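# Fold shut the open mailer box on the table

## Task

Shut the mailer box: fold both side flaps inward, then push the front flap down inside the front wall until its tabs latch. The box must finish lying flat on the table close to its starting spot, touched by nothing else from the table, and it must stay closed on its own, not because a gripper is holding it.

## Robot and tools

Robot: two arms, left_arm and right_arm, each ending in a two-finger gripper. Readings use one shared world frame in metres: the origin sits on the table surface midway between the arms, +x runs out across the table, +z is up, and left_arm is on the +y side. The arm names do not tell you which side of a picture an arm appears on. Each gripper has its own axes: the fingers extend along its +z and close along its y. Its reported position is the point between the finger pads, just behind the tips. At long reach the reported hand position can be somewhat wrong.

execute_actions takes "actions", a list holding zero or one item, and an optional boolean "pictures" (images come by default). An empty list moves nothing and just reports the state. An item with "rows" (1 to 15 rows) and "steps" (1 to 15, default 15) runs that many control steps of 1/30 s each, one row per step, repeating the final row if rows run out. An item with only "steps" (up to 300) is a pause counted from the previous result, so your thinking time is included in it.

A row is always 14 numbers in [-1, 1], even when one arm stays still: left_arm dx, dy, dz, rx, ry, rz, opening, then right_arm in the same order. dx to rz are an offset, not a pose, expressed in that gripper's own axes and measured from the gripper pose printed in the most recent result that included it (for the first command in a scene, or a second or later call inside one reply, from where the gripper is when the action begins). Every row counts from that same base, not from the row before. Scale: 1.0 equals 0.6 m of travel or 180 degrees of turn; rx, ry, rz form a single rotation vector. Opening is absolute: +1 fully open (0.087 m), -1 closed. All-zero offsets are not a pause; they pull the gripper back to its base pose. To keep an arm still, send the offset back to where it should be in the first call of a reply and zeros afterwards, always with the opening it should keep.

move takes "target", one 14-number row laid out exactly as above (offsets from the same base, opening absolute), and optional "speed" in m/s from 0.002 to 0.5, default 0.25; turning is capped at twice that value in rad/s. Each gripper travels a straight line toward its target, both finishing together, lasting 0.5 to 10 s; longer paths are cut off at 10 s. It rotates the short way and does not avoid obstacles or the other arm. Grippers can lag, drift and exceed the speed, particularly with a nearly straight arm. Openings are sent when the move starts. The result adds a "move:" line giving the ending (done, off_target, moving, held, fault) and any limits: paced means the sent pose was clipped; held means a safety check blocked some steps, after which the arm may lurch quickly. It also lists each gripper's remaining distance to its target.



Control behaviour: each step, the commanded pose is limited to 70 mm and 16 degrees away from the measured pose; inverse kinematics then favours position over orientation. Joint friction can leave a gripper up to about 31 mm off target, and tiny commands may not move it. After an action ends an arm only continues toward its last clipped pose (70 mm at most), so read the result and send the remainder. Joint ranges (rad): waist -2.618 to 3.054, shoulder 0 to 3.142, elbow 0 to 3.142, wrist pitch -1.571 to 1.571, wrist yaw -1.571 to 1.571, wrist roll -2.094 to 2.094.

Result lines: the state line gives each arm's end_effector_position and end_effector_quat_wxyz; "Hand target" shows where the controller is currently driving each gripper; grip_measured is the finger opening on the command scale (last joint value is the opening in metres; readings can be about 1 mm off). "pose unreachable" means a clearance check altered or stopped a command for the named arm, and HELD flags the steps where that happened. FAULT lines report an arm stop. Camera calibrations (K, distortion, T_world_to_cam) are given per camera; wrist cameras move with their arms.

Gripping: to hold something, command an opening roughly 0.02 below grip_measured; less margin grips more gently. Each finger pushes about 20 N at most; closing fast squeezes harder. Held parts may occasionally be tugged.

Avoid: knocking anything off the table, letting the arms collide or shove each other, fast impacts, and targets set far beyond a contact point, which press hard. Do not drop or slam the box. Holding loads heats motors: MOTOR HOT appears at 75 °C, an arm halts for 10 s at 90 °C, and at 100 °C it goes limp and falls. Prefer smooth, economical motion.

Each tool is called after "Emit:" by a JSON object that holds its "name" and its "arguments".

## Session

Emit:
{"name": "execute_actions", "arguments": {"actions": []}}

Scene clock: 0.00 s of 5140.00 s.
left_arm: end_effector_position=(+0.3128, +0.5508, +0.2517) grip_measured=+0.979 end_effector_quat_wxyz=(-0.541, +0.589, -0.517, +0.305) | right_arm: end_effector_position=(+0.1221, -0.0676, +0.2941) grip_measured=+1.000 end_effector_quat_wxyz=(-0.127, +0.063, +0.914, +0.379)
Joint positions: left_arm=[ 1.178  1.269  0.853  0.125  0.652 -1.185  0.087] | right_arm=[ 0.769  1.43   1.569 -1.256 -0.712  1.033  0.087]
Joint velocities: left_arm=[-0.012 -0.017  0.007  0.007 -0.007  0.037  0.   ] | right_arm=[ 0.007 -0.012 -0.012 -0.066 -0.007 -0.051  0.   ]
Motor temperatures (°C, as the motors report them): left_arm=[22 32 30 28 21 22] | right_arm=[21 33 28 27 22 22]
Hand target (left_arm): +0.313, +0.551, +0.252; -0.541, +0.589, -0.517, +0.305
Hand target (right_arm): +0.122, -0.068, +0.294; -0.127, +0.063, +0.914, +0.379
camera_calibration (this result's frames):
cam_left_wrist: T_world_to_cam=[[0.276819, -0.127196, 0.952467, -0.256787], [-0.538831, -0.84125, 0.0442593, 0.637252], [0.795633, -0.525471, -0.301411, 0.257281], [0, 0, 0, 1]] pos_world=[0.209753, 0.63862, 0.293924]
cam_right_wrist: T_world_to_cam=[[-0.201781, -0.718916, -0.665165, 0.167144], [-0.479183, -0.519841, 0.707212, -0.162368], [-0.854206, 0.461437, -0.239599, 0.345988], [0, 0, 0, 1]] pos_world=[0.251467, -0.123895, 0.308904]

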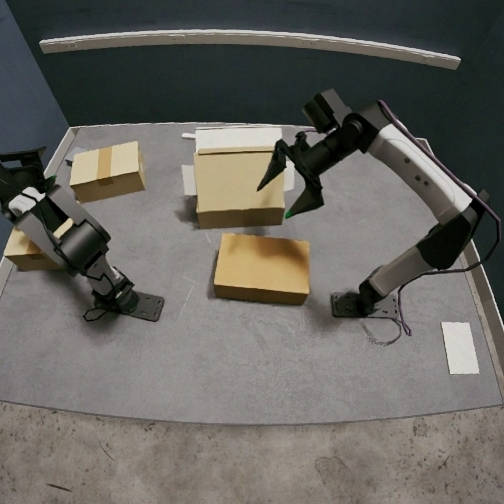

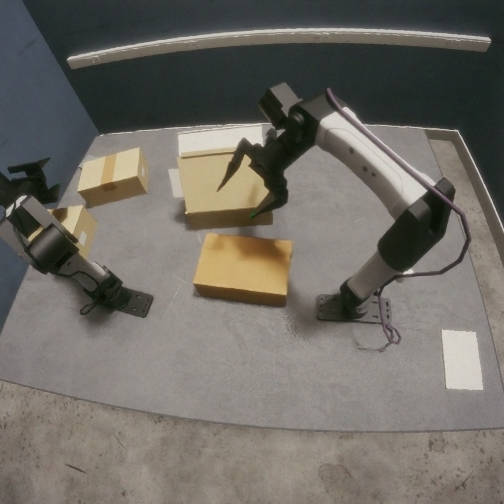

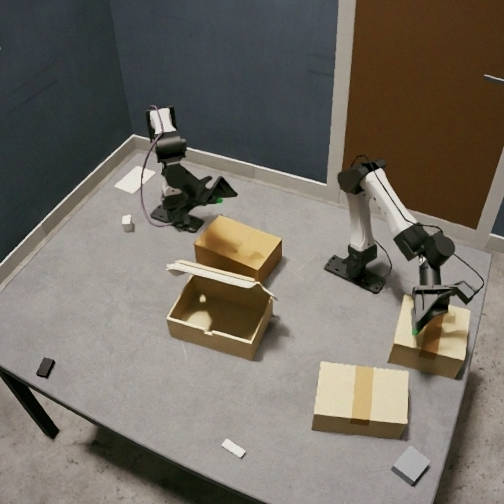

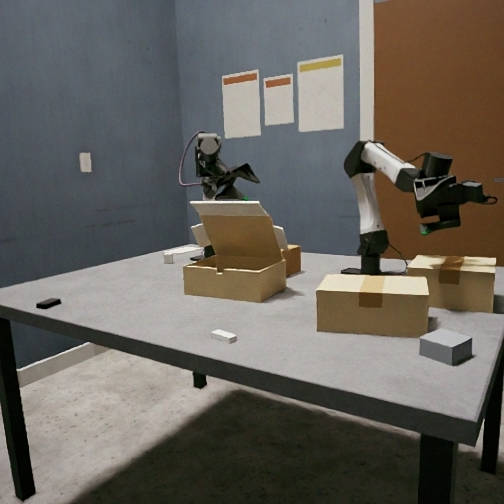

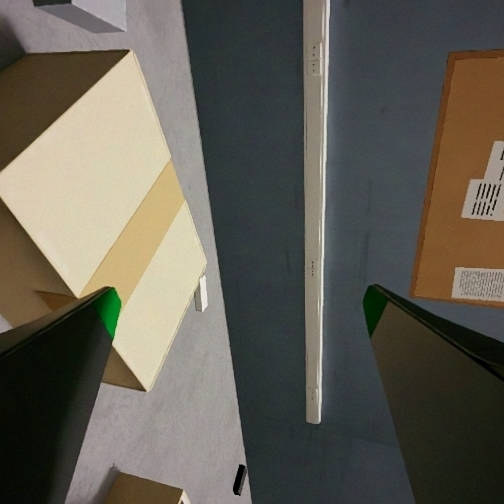

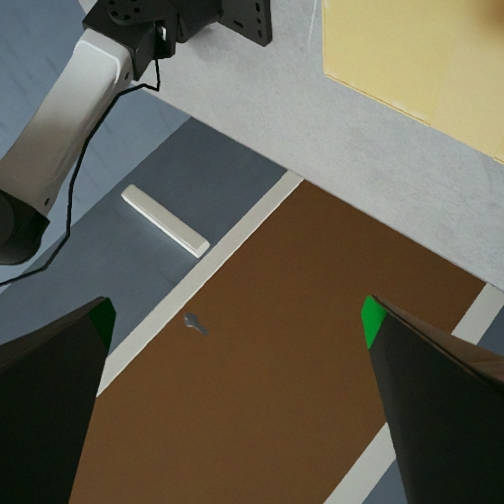

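Box is reversed: hinge toward robot.

Emit:
{"name": "zoom_image", "arguments": {"camera": "cam_head_left", "region": [160,110,320,250]}}

Emit:
{"name": "zoom_image", "arguments": {"camera": "cam_high", "region": [140,230,300,370]}}

Emit:
{"name": "zoom_image", "arguments": {"camera": "cam_low", "region": [160,180,320,320]}}

Region (160, 110, 320, 250) of cam_head_left's 504x504 image, scaled by 3.150, with more detail than that image has; it fills the top 441 rows of this view, and the rest is white.

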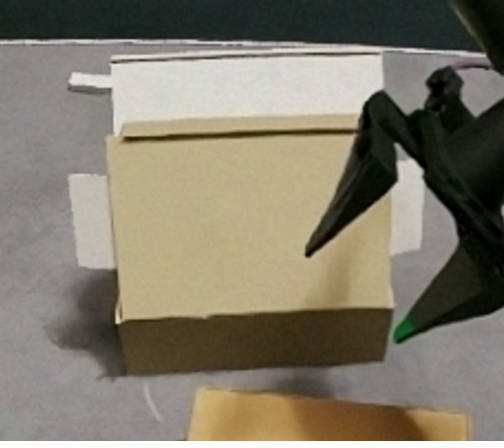

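Region (140, 230, 300, 370) of cam_high's 504x504 image, scaled by 3.150, with more detail than that image has; it fills the top 441 rows of this view, and the rest is white.

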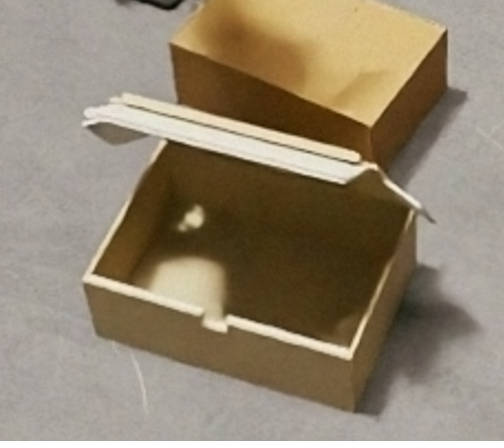

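Region (160, 180, 320, 320) of cam_low's 504x504 image, scaled by 3.150, with more detail than that image has; it fills the top 441 rows of this view, and the rest is white.

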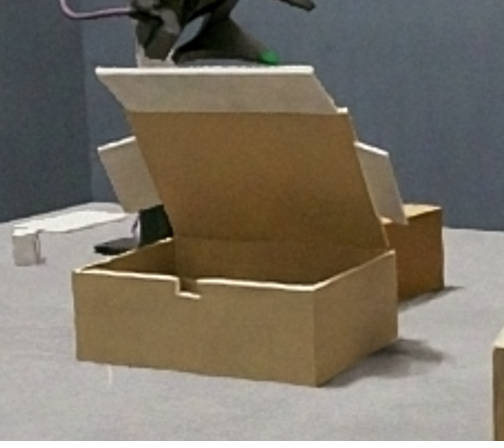

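Emit:
{"name": "move", "arguments": {"target": [0.44,0,-0.16,0.533,0.114,0.709,-1,-0.256,-0.29,-0.175,0.175,-0.307,-0.739,-1], "speed": 0.3}}

Scene clock: 20.40 s of 5140.00 s.
left_arm: end_effector_position=(+0.3024, +0.2758, +0.2334) grip_measured=-1.000 end_effector_quat_wxyz=(+0.706, +0.610, +0.358, -0.026) | right_arm: end_effector_position=(+0.2465, -0.2639, +0.2096) grip_measured=-0.985 end_effector_quat_wxyz=(-0.611, +0.664, -0.431, +0.002)
Joint positions: left_arm=[0.663 1.329 0.412 1.557 1.572 0.363 0.   ] | right_arm=[-0.152  0.67   0.593 -0.535 -1.115 -1.561  0.001]
Joint velocities: left_arm=[-0.017 -0.002 -0.002  0.037  0.022  0.066  0.   ] | right_arm=[ 0.002 -0.007  0.002 -0.066 -0.125  0.007 -0.   ]
Motor temperatures (°C, as the motors report them): left_arm=[22 32 32 31 21 22] | right_arm=[21 32 29 28 22 22]
Hand target (left_arm): +0.301, +0.273, +0.227; +0.704, +0.611, +0.360, -0.038
Hand target (right_arm): +0.251, -0.266, +0.203; -0.610, +0.664, -0.433, -0.003
Off the commanded pose (left_arm): 0.013 m, 16 deg.
Off the commanded pose (right_arm): 0.008 m, 1 deg.
joint sent to its limit (left arm) — the command would take joint 5 (wrist yaw) past its upper limit, so that joint was sent only as far as its limit.
After step 90, 11.93 s passed at rest.
move: off_target (left_arm)
camera_calibration (this result's frames):
cam_left_wrist: T_world_to_cam=[[-0.470492, -0.247748, -0.846911, 0.407744], [0.103823, 0.937567, -0.331946, -0.19602], [0.876275, -0.244106, -0.415396, 0.0401582], [0, 0, 0, 1]] pos_world=[0.177002, 0.294603, 0.296936]
cam_right_wrist: T_world_to_cam=[[0.55535, -0.13115, 0.82121, -0.348229], [-0.00185457, -0.987679, -0.156482, -0.205076], [0.831614, 0.0853792, -0.548751, 0.0725599], [0, 0, 0, 1]] pos_world=[0.132667, -0.254415, 0.293696]

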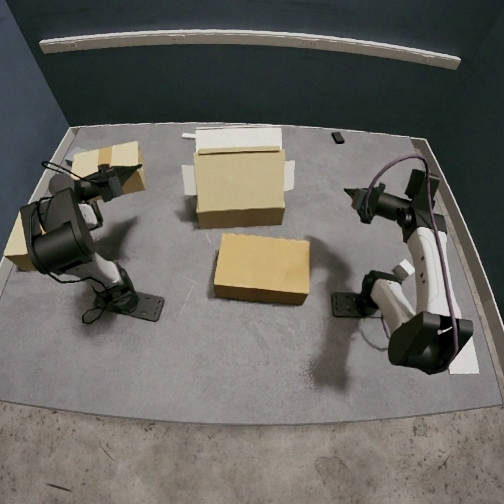

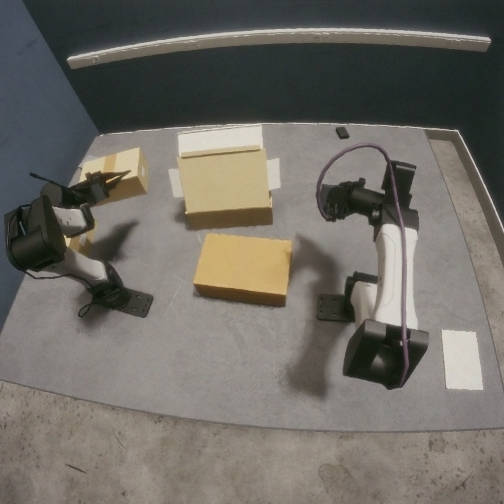

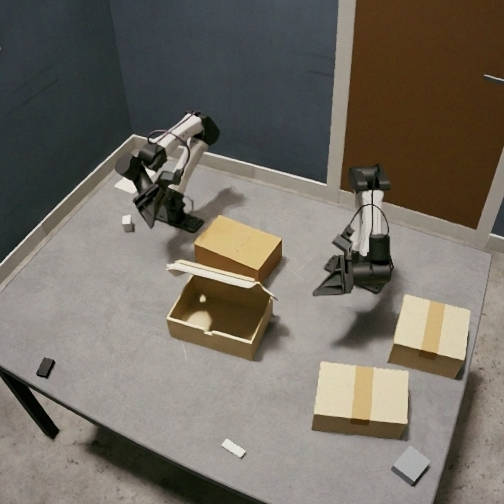

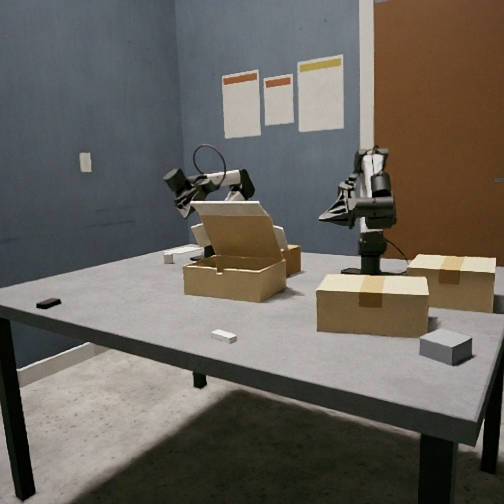

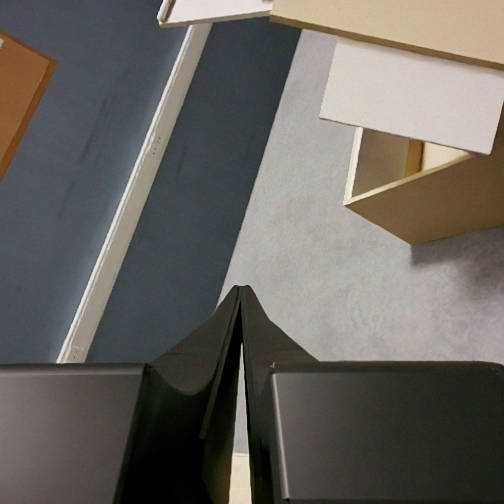

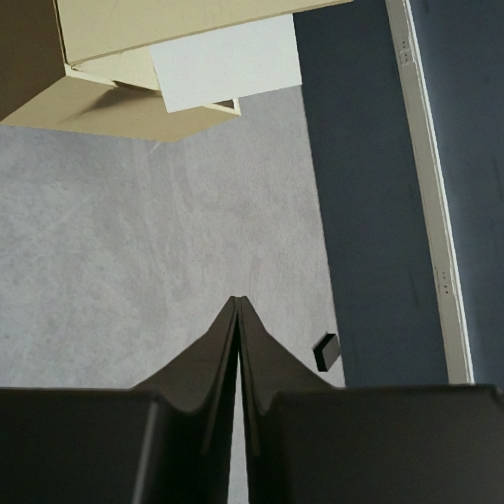

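Emit:
{"name": "move", "arguments": {"target": [0.083,-0.081,0.12,-0.028,0.147,-0.33,-1,0.15,0.017,0.234,0,0,0,-1], "speed": 0.2}}

Scene clock: 28.70 s of 5140.00 s.
left_arm: end_effector_position=(+0.3506, +0.2204, +0.1742) grip_measured=-1.000 end_effector_quat_wxyz=(+0.546, +0.317, +0.743, -0.222) | right_arm: end_effector_position=(+0.3608, -0.2065, +0.1112) grip_measured=-0.985 end_effector_quat_wxyz=(-0.601, +0.668, -0.438, -0.005)
Joint positions: left_arm=[0.238 1.222 0.736 0.029 0.806 0.357 0.   ] | right_arm=[ 0.188  1.411  0.471  0.527 -0.812 -1.289  0.001]
Joint velocities: left_arm=[ 0.007  0.007 -0.017 -0.022 -0.11  -0.11   0.   ] | right_arm=[-0.007  0.012 -0.007 -0.037 -0.081  0.022 -0.   ]
Motor temperatures (°C, as the motors report them): left_arm=[22 32 33 30 21 22] | right_arm=[21 32 30 29 22 22]
Hand target (left_arm): +0.350, +0.218, +0.169; +0.533, +0.312, +0.753, -0.229
Hand target (right_arm): +0.369, -0.203, +0.120; -0.609, +0.666, -0.431, +0.002
Off the commanded pose (left_arm): 0.009 m, 2 deg.
Off the commanded pose (right_arm): 0.014 m, 2 deg.
After step 90, 1.90 s passed at rest.
move: off_target (right_arm)
camera_calibration (this result's frames):
cam_left_wrist: T_world_to_cam=[[-0.71785, -0.695861, -0.0216508, 0.408326], [-0.642795, 0.674411, -0.363298, 0.15652], [0.267406, -0.246876, -0.931421, 0.263832], [0, 0, 0, 1]] pos_world=[0.323177, 0.243713, 0.311442]
cam_right_wrist: T_world_to_cam=[[0.577425, -0.120879, 0.807446, -0.327709], [-0.00462675, -0.989448, -0.144817, -0.164309], [0.81643, 0.0798853, -0.571891, -0.0744457], [0, 0, 0, 1]] pos_world=[0.249247, -0.196241, 0.198238]

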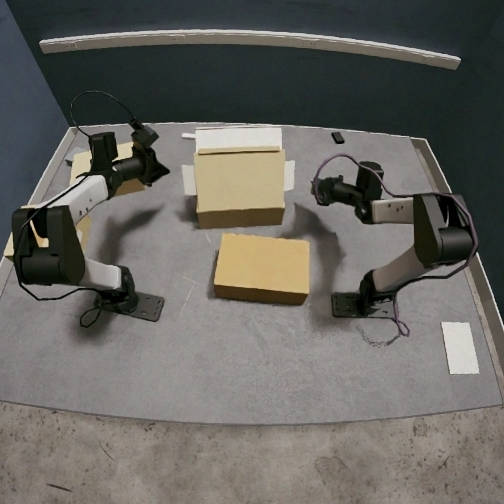

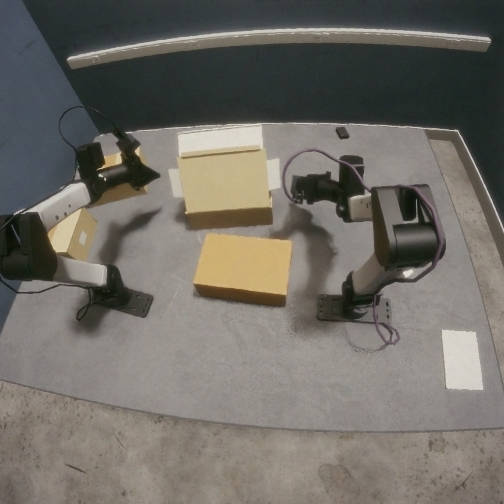

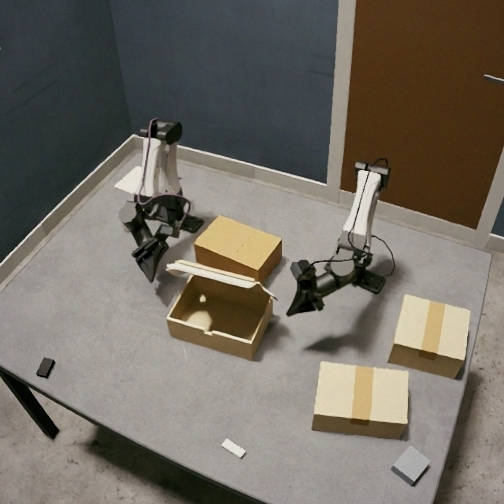

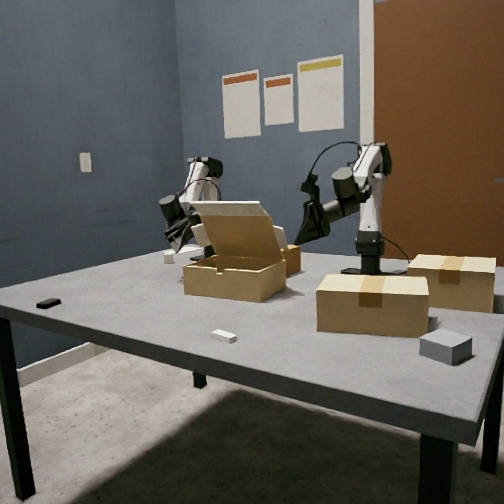

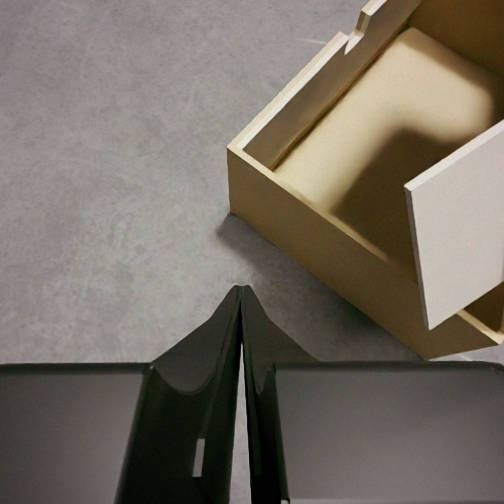

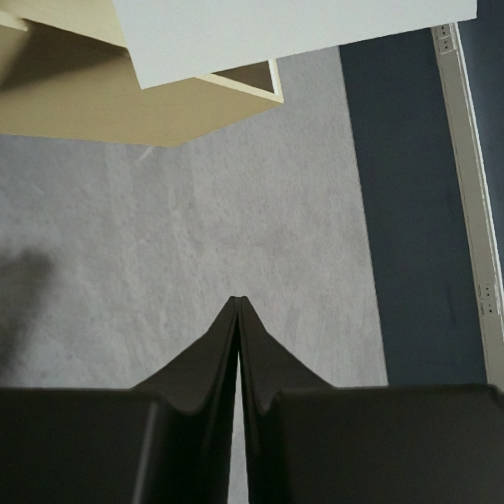

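Emit:
{"name": "move", "arguments": {"target": [-0.023,-0.07,0.068,0,0,0,-1,-0.079,-0.037,0.052,0,0,0,-1], "speed": 0.08}}

Emit:
{"name": "zoom_image", "arguments": {"camera": "cam_low", "region": [150,170,330,320]}}

Scene clock: 33.27 s of 5140.00 s.
left_arm: end_effector_position=(+0.3526, +0.1616, +0.1848) grip_measured=-1.000 end_effector_quat_wxyz=(+0.555, +0.318, +0.736, -0.222) | right_arm: end_effector_position=(+0.3590, -0.1600, +0.1308) grip_measured=-0.985 end_effector_quat_wxyz=(-0.592, +0.672, -0.444, -0.011)
Joint positions: left_arm=[0.    1.222 0.736 0.136 0.592 0.228 0.   ] | right_arm=[ 0.376  1.386  0.558  0.446 -0.639 -1.204  0.001]
Joint velocities: left_arm=[-0.002 -0.007 -0.007 -0.007 -0.051  0.037  0.   ] | right_arm=[-0.007  0.002 -0.007 -0.022 -0.007  0.066  0.001]
Motor temperatures (°C, as the motors report them): left_arm=[22 32 33 30 21 22] | right_arm=[21 32 30 29 22 22]
Hand target (left_arm): +0.351, +0.160, +0.175; +0.546, +0.315, +0.743, -0.225
Hand target (right_arm): +0.362, -0.157, +0.145; -0.601, +0.668, -0.438, -0.005
Off the commanded pose (left_arm): 0.011 m, 1 deg.
Off the commanded pose (right_arm): 0.015 m, 2 deg.
After step 90, 0.30 s passed at rest.
move: off_target (left_arm, right_arm)
camera_calibration (this result's frames):
cam_left_wrist: T_world_to_cam=[[-0.719089, -0.694186, -0.0318826, 0.37114], [-0.632759, 0.673045, -0.382919, 0.201596], [0.287275, -0.255179, -0.923232, 0.251454], [0, 0, 0, 1]] pos_world=[0.322208, 0.186122, 0.321178]
cam_right_wrist: T_world_to_cam=[[0.595618, -0.108114, 0.795959, -0.339813], [-0.00440812, -0.991326, -0.131352, -0.117544], [0.803255, 0.0747268, -0.590929, -0.059092], [0, 0, 0, 1]] pos_world=[0.249347, -0.148848, 0.220118]

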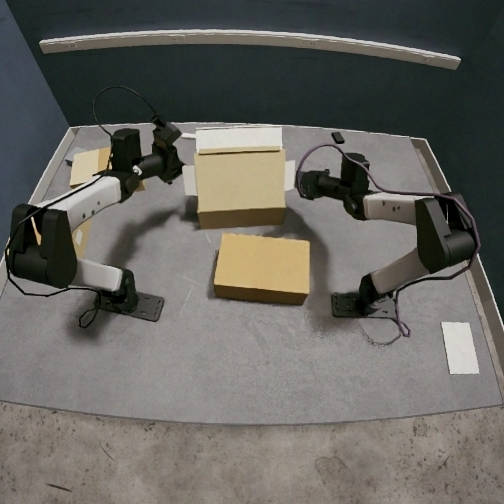

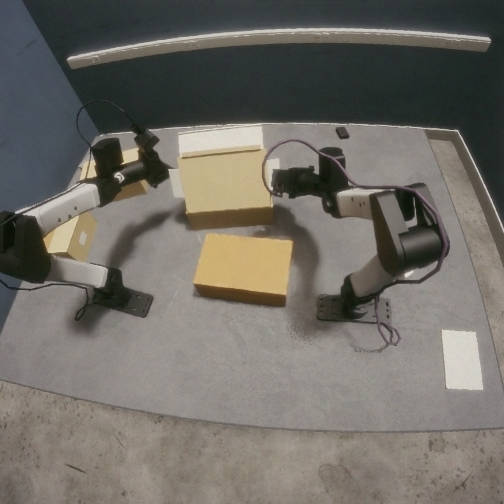

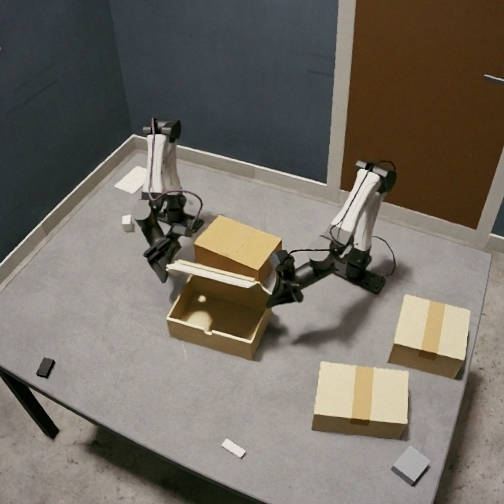

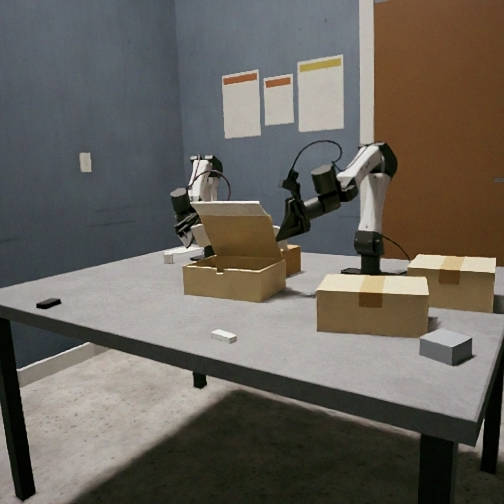

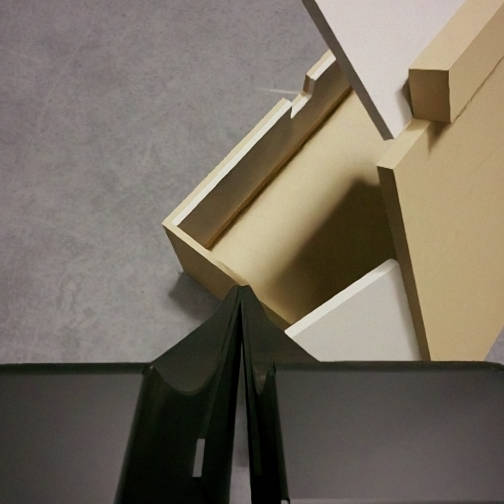

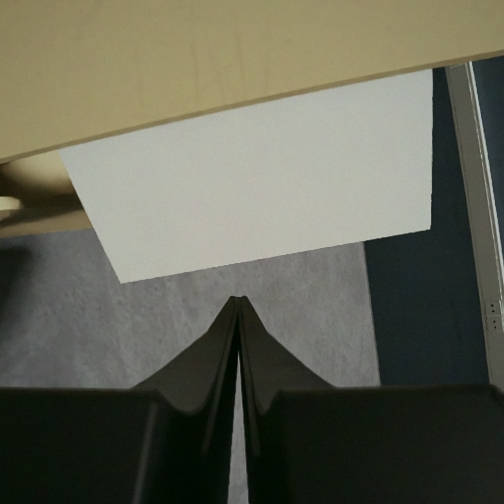

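Region (150, 170, 330, 320) of cam_low's 504x504 image, scaled by 2.800, with more detail than that image has.

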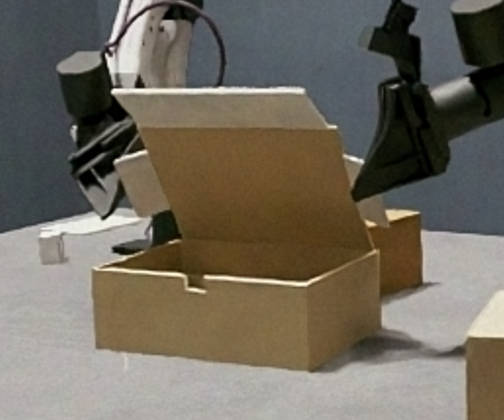

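Emit:
{"name": "move", "arguments": {"target": [0,0,-0.085,0,0,0,-1,-0.06,0,-0.02,0,0,0,-1], "speed": 0.1}}

Emit:
{"name": "move", "arguments": {"target": [0.03,-0.06,0,0,0,0,-1,0,0,0,0,0,0,-1], "speed": 0.1}}

Scene clock: 37.33 s of 5140.00 s.
left_arm: end_effector_position=(+0.3253, +0.1929, +0.2146) grip_measured=-1.000 end_effector_quat_wxyz=(+0.571, +0.323, +0.723, -0.216) | right_arm: end_effector_position=(+0.3369, -0.1486, +0.1544) grip_measured=-0.985 end_effector_quat_wxyz=(-0.594, +0.673, -0.440, -0.007)
Joint positions: left_arm=[ 0.124  1.049  0.736 -0.028  0.71   0.286  0.   ] | right_arm=[ 0.453  1.249  0.558  0.335 -0.566 -1.176  0.001]
Joint velocities: left_arm=[ 0.007  0.007  0.002 -0.037 -0.022  0.007  0.   ] | right_arm=[ 0.007 -0.017 -0.007 -0.037 -0.051 -0.037  0.   ]
Motor temperatures (°C, as the motors report them): left_arm=[22 31 33 31 21 22] | right_arm=[21 32 31 29 22 22]
Hand target (left_arm): +0.318, +0.196, +0.200; +0.555, +0.319, +0.736, -0.221
Hand target (right_arm): +0.332, -0.149, +0.153; -0.592, +0.673, -0.444, -0.010
Off the commanded pose (left_arm): 0.017 m, 3 deg.
Off the commanded pose (right_arm): 0.006 m, 1 deg.
move: off_target (left_arm)
camera_calibration (this result's frames):
cam_left_wrist: T_world_to_cam=[[-0.718395, -0.692768, -0.0630908, 0.380313], [-0.613522, 0.673732, -0.411917, 0.174461], [0.327869, -0.257212, -0.909035, 0.278953], [0, 0, 0, 1]] pos_world=[0.288791, 0.217679, 0.349435]
cam_right_wrist: T_world_to_cam=[[0.587203, -0.106166, 0.802447, -0.342134], [-0.00134077, -0.991487, -0.130195, -0.104488], [0.809438, 0.0753751, -0.582347, -0.0315615], [0, 0, 0, 1]] pos_world=[0.226309, -0.137543, 0.242561]

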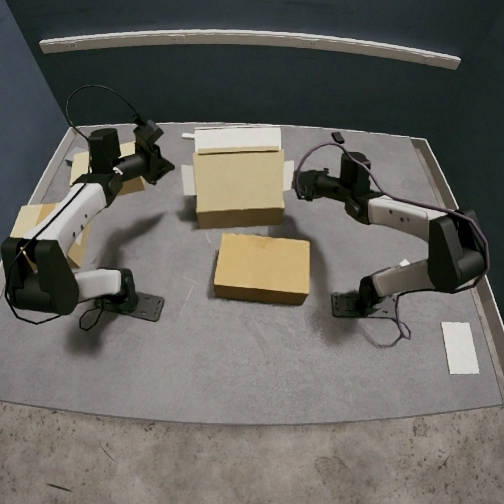

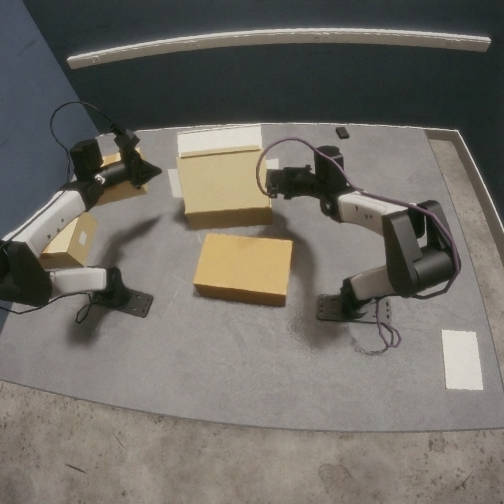

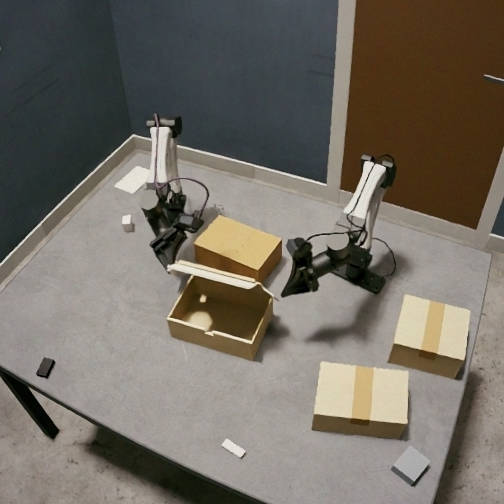

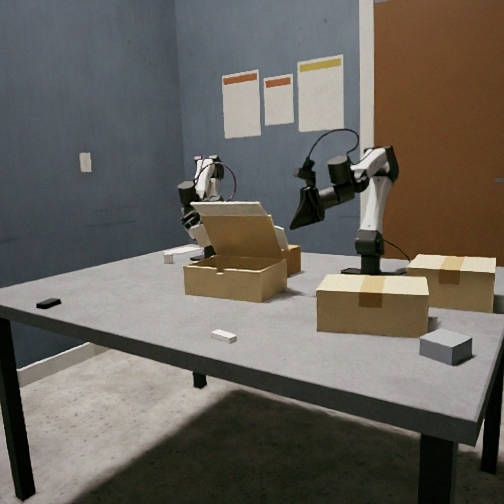

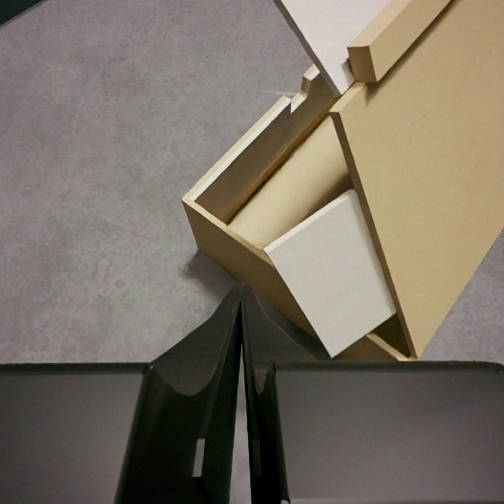

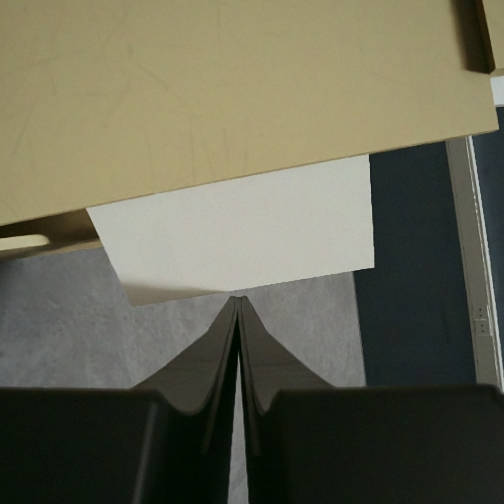

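Scene clock: 38.27 s of 5140.00 s.
left_arm: end_effector_position=(+0.3008, +0.1724, +0.2029) grip_measured=-1.000 end_effector_quat_wxyz=(+0.575, +0.324, +0.719, -0.216) | right_arm: end_effector_position=(+0.3369, -0.1486, +0.1544) grip_measured=-0.985 end_effector_quat_wxyz=(-0.594, +0.673, -0.440, -0.007)
Joint positions: left_arm=[0.01  0.941 0.627 0.011 0.603 0.239 0.   ] | right_arm=[ 0.453  1.249  0.558  0.335 -0.566 -1.176  0.001]
Joint velocities: left_arm=[-0.012 -0.002 -0.007 -0.081 -0.007 -0.037  0.   ] | right_arm=[-0.007 -0.007 -0.012  0.007 -0.037 -0.007 -0.   ]
Motor temperatures (°C, as the motors report them): left_arm=[22 31 33 31 21 22] | right_arm=[21 32 31 29 22 22]
Hand target (left_arm): +0.297, +0.171, +0.196; +0.571, +0.322, +0.723, -0.218
Hand target (right_arm): +0.337, -0.149, +0.154; -0.594, +0.673, -0.440, -0.007
Off the commanded pose (left_arm): 0.009 m, 1 deg.
Off the commanded pose (right_arm): 0.000 m, 0 deg.
move: done
camera_calibration (this result's frames):
cam_left_wrist: T_world_to_cam=[[-0.718728, -0.691965, -0.0679345, 0.348688], [-0.608772, 0.673483, -0.419306, 0.16857], [0.335898, -0.26001, -0.905299, 0.268393], [0, 0, 0, 1]] pos_world=[0.263079, 0.197536, 0.337346]
cam_right_wrist: T_world_to_cam=[[0.587203, -0.106166, 0.802447, -0.342134], [-0.00134077, -0.991487, -0.130195, -0.104488], [0.809438, 0.0753751, -0.582347, -0.0315615], [0, 0, 0, 1]] pos_world=[0.226309, -0.137543, 0.242561]

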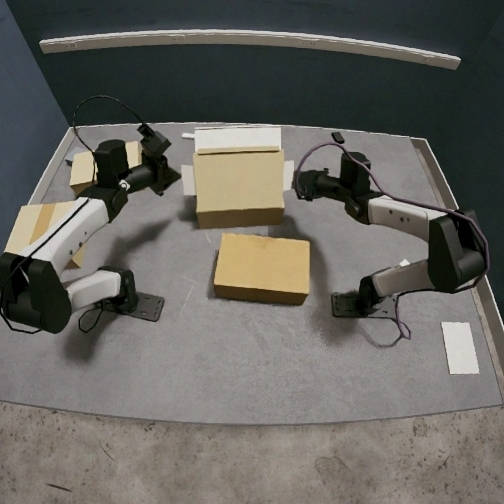

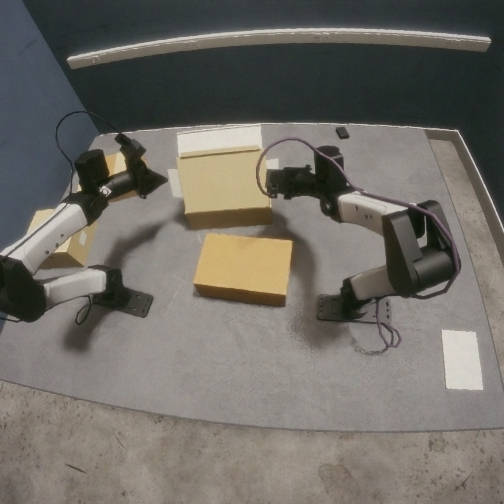

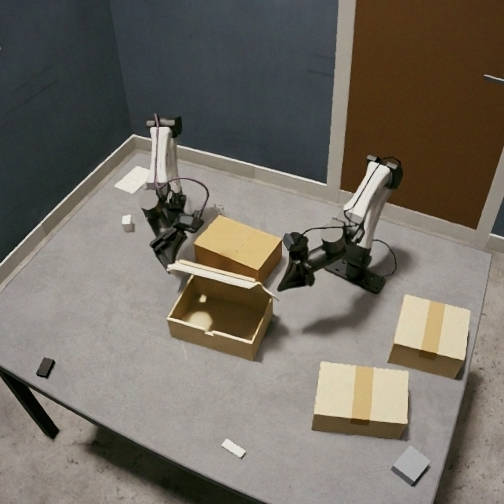

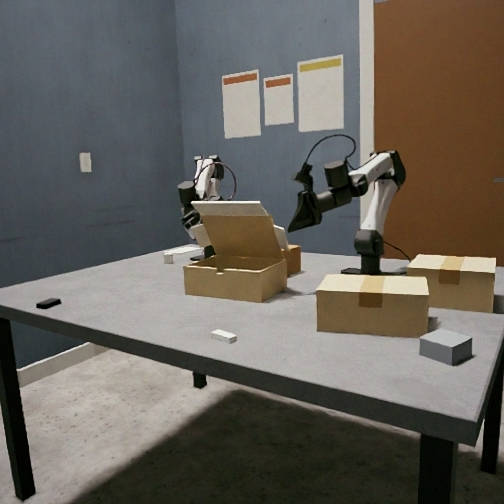

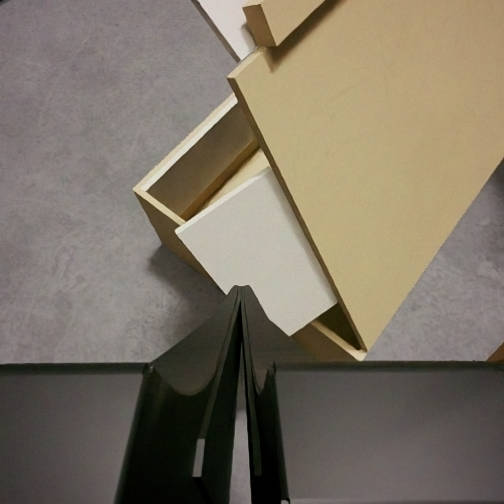

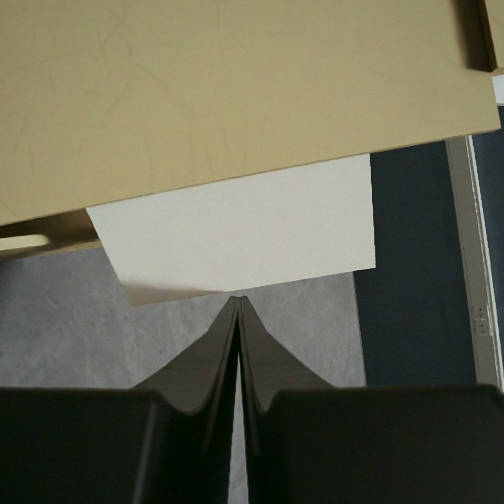

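Emit:
{"name": "move", "arguments": {"target": [0.04,0,0.03,0,0,0,-1,-0.055,0,-0.03,0,0,0,-1], "speed": 0.08}}

Emit:
{"name": "move", "arguments": {"target": [0.03,0,0.1,0,0,0,-1,0.02,0,0.12,0,0,0,-1], "speed": 0.05}}

Emit:
{"name": "zoom_image", "arguments": {"camera": "cam_low", "region": [150,170,330,320]}}

Scene clock: 41.50 s of 5140.00 s.
left_arm: end_effector_position=(+0.3124, +0.1670, +0.1887) grip_measured=-1.000 end_effector_quat_wxyz=(+0.587, +0.326, +0.710, -0.212) | right_arm: end_effector_position=(+0.3113, -0.1440, +0.1737) grip_measured=-0.985 end_effector_quat_wxyz=(-0.593, +0.675, -0.439, -0.006)
Joint positions: left_arm=[-0.008  1.     0.567  0.165  0.584  0.234  0.   ] | right_arm=[ 0.521  1.107  0.558  0.203 -0.502 -1.156  0.001]
Joint velocities: left_arm=[ 0.002 -0.002  0.017 -0.007 -0.095 -0.022  0.   ] | right_arm=[ 0.007 -0.012 -0.012  0.022 -0.11  -0.022 -0.001]
Motor temperatures (°C, as the motors report them): left_arm=[22 31 33 31 21 22] | right_arm=[21 32 31 29 22 22]
Hand target (left_arm): +0.310, +0.165, +0.175; +0.575, +0.324, +0.719, -0.216
Hand target (right_arm): +0.308, -0.144, +0.177; -0.594, +0.674, -0.440, -0.007
Off the commanded pose (left_arm): 0.014 m, 2 deg.
Off the commanded pose (right_arm): 0.005 m, 0 deg.
move: off_target (left_arm)
camera_calibration (this result's frames):
cam_left_wrist: T_world_to_cam=[[-0.715431, -0.693082, -0.0882912, 0.355405], [-0.595713, 0.671133, -0.441257, 0.17371], [0.365082, -0.263092, -0.893027, 0.239283], [0, 0, 0, 1]] pos_world=[0.270391, 0.192696, 0.321716]
cam_right_wrist: T_world_to_cam=[[0.585741, -0.100656, 0.804224, -0.341087], [0.0010307, -0.992165, -0.124929, -0.0992628], [0.810498, 0.074005, -0.581048, -0.000654784], [0, 0, 0, 1]] pos_world=[0.200421, -0.132769, 0.261529]

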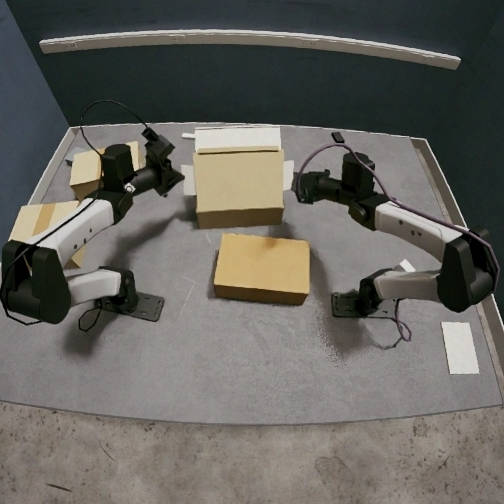

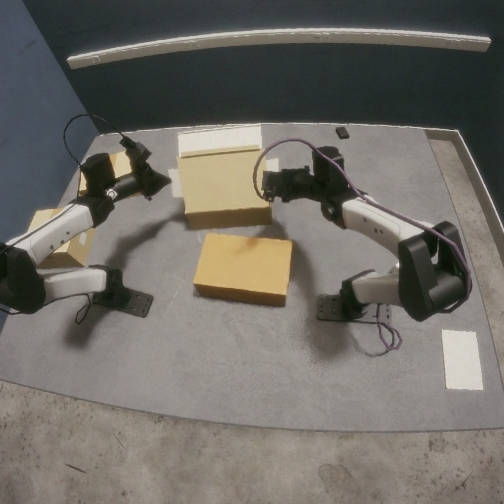

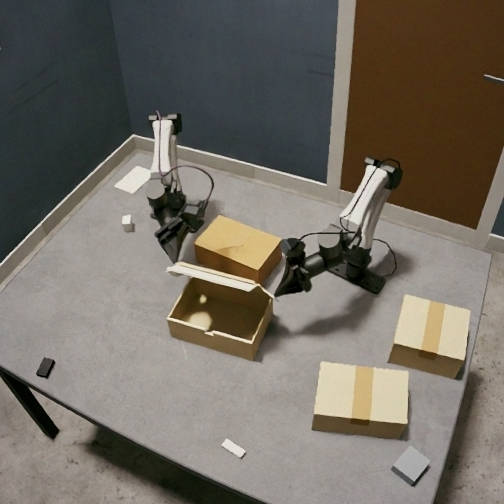

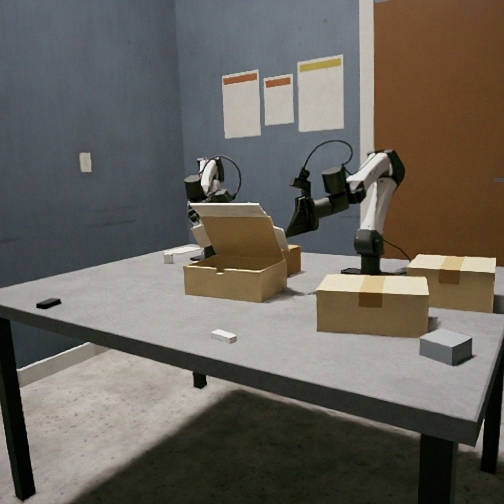

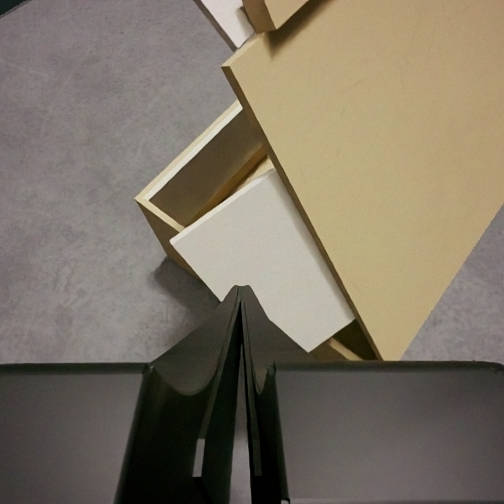

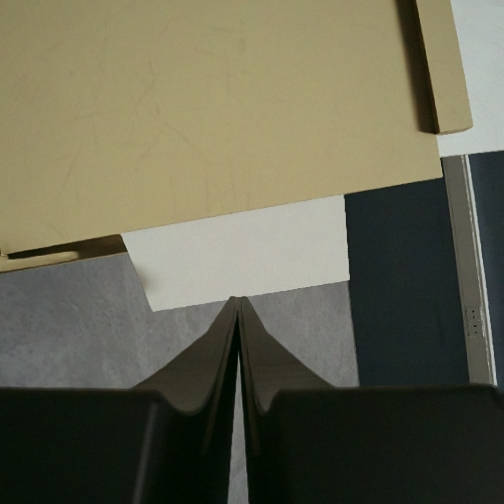

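Scene clock: 43.63 s of 5140.00 s.
left_arm: end_effector_position=(+0.3508, +0.1359, +0.1546) grip_measured=-1.000 end_effector_quat_wxyz=(+0.588, +0.322, +0.713, -0.206) | right_arm: end_effector_position=(+0.3511, -0.1024, +0.1398) grip_measured=-0.985 end_effector_quat_wxyz=(-0.582, +0.679, -0.447, -0.003)
Joint positions: left_arm=[-0.118  1.274  0.567  0.455  0.462  0.201  0.   ] | right_arm=[ 0.601  1.432  0.646  0.426 -0.412 -1.134  0.001]
Joint velocities: left_arm=[-0.007  0.007 -0.007  0.007 -0.022 -0.037  0.   ] | right_arm=[-0.017 -0.002  0.012  0.022 -0.007  0.051  0.   ]
Motor temperatures (°C, as the motors report them): left_arm=[22 31 34 32 21 22] | right_arm=[21 32 31 30 22 22]
Hand target (left_arm): +0.353, +0.130, +0.157; +0.587, +0.325, +0.710, -0.213
Hand target (right_arm): +0.355, -0.094, +0.147; -0.592, +0.676, -0.439, -0.006
Off the commanded pose (left_arm): 0.007 m, 1 deg.
Off the commanded pose (right_arm): 0.012 m, 2 deg.
move: off_target (right_arm)
camera_calibration (this result's frames):
cam_left_wrist: T_world_to_cam=[[-0.704889, -0.703429, -0.0912122, 0.35644], [-0.605544, 0.663733, -0.439063, 0.206586], [0.36939, -0.254257, -0.893815, 0.184048], [0, 0, 0, 1]] pos_world=[0.308362, 0.160408, 0.28772]
cam_right_wrist: T_world_to_cam=[[0.595811, -0.0898656, 0.798081, -0.334563], [-0.0118416, -0.994595, -0.103153, -0.0610179], [0.803037, 0.0520092, -0.593655, -0.053602], [0, 0, 0, 1]] pos_world=[0.241658, -0.087966, 0.228893]

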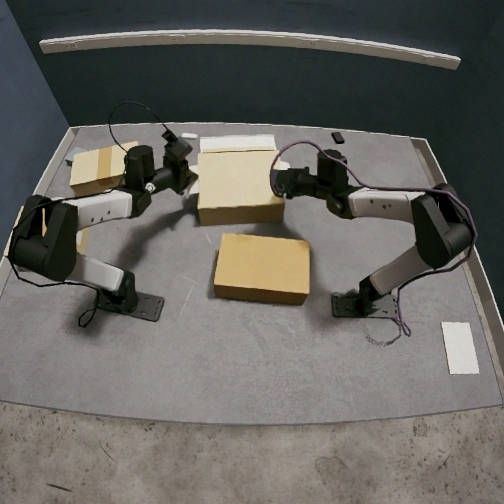

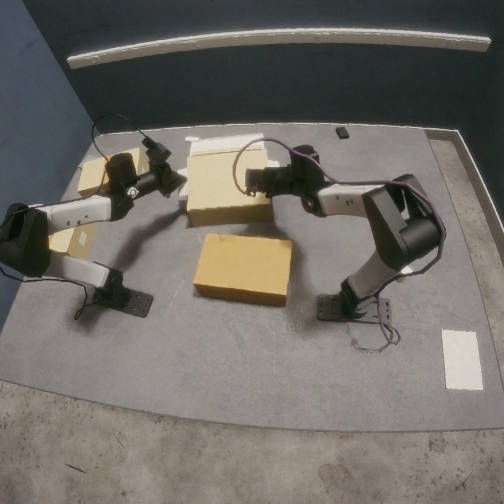

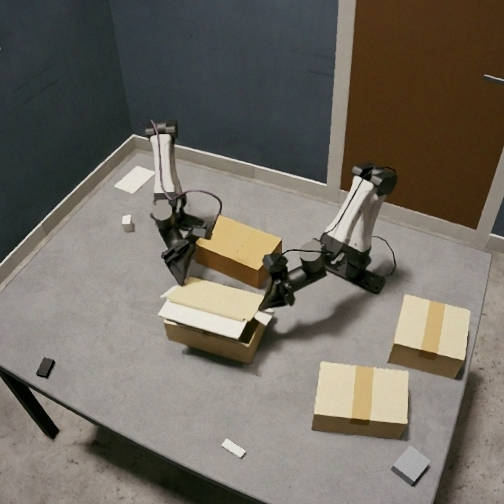

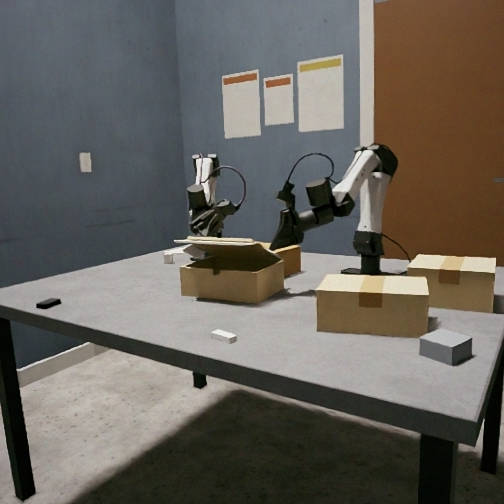

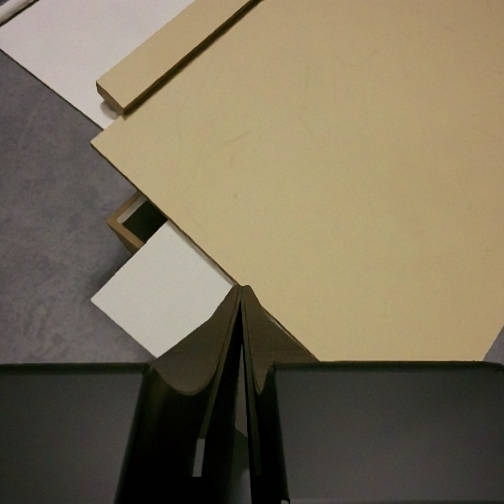

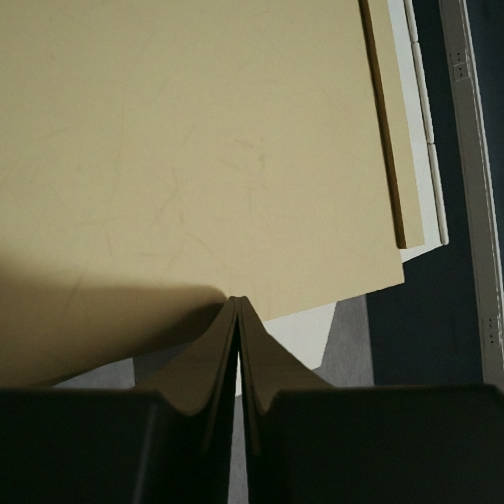

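Region (150, 170, 330, 320) of cam_low's 504x504 image, scaled by 2.800, with more detail than that image has.

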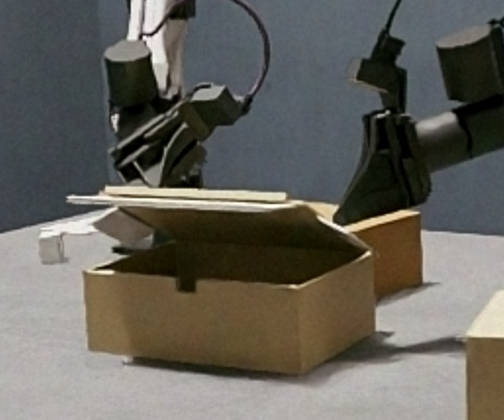

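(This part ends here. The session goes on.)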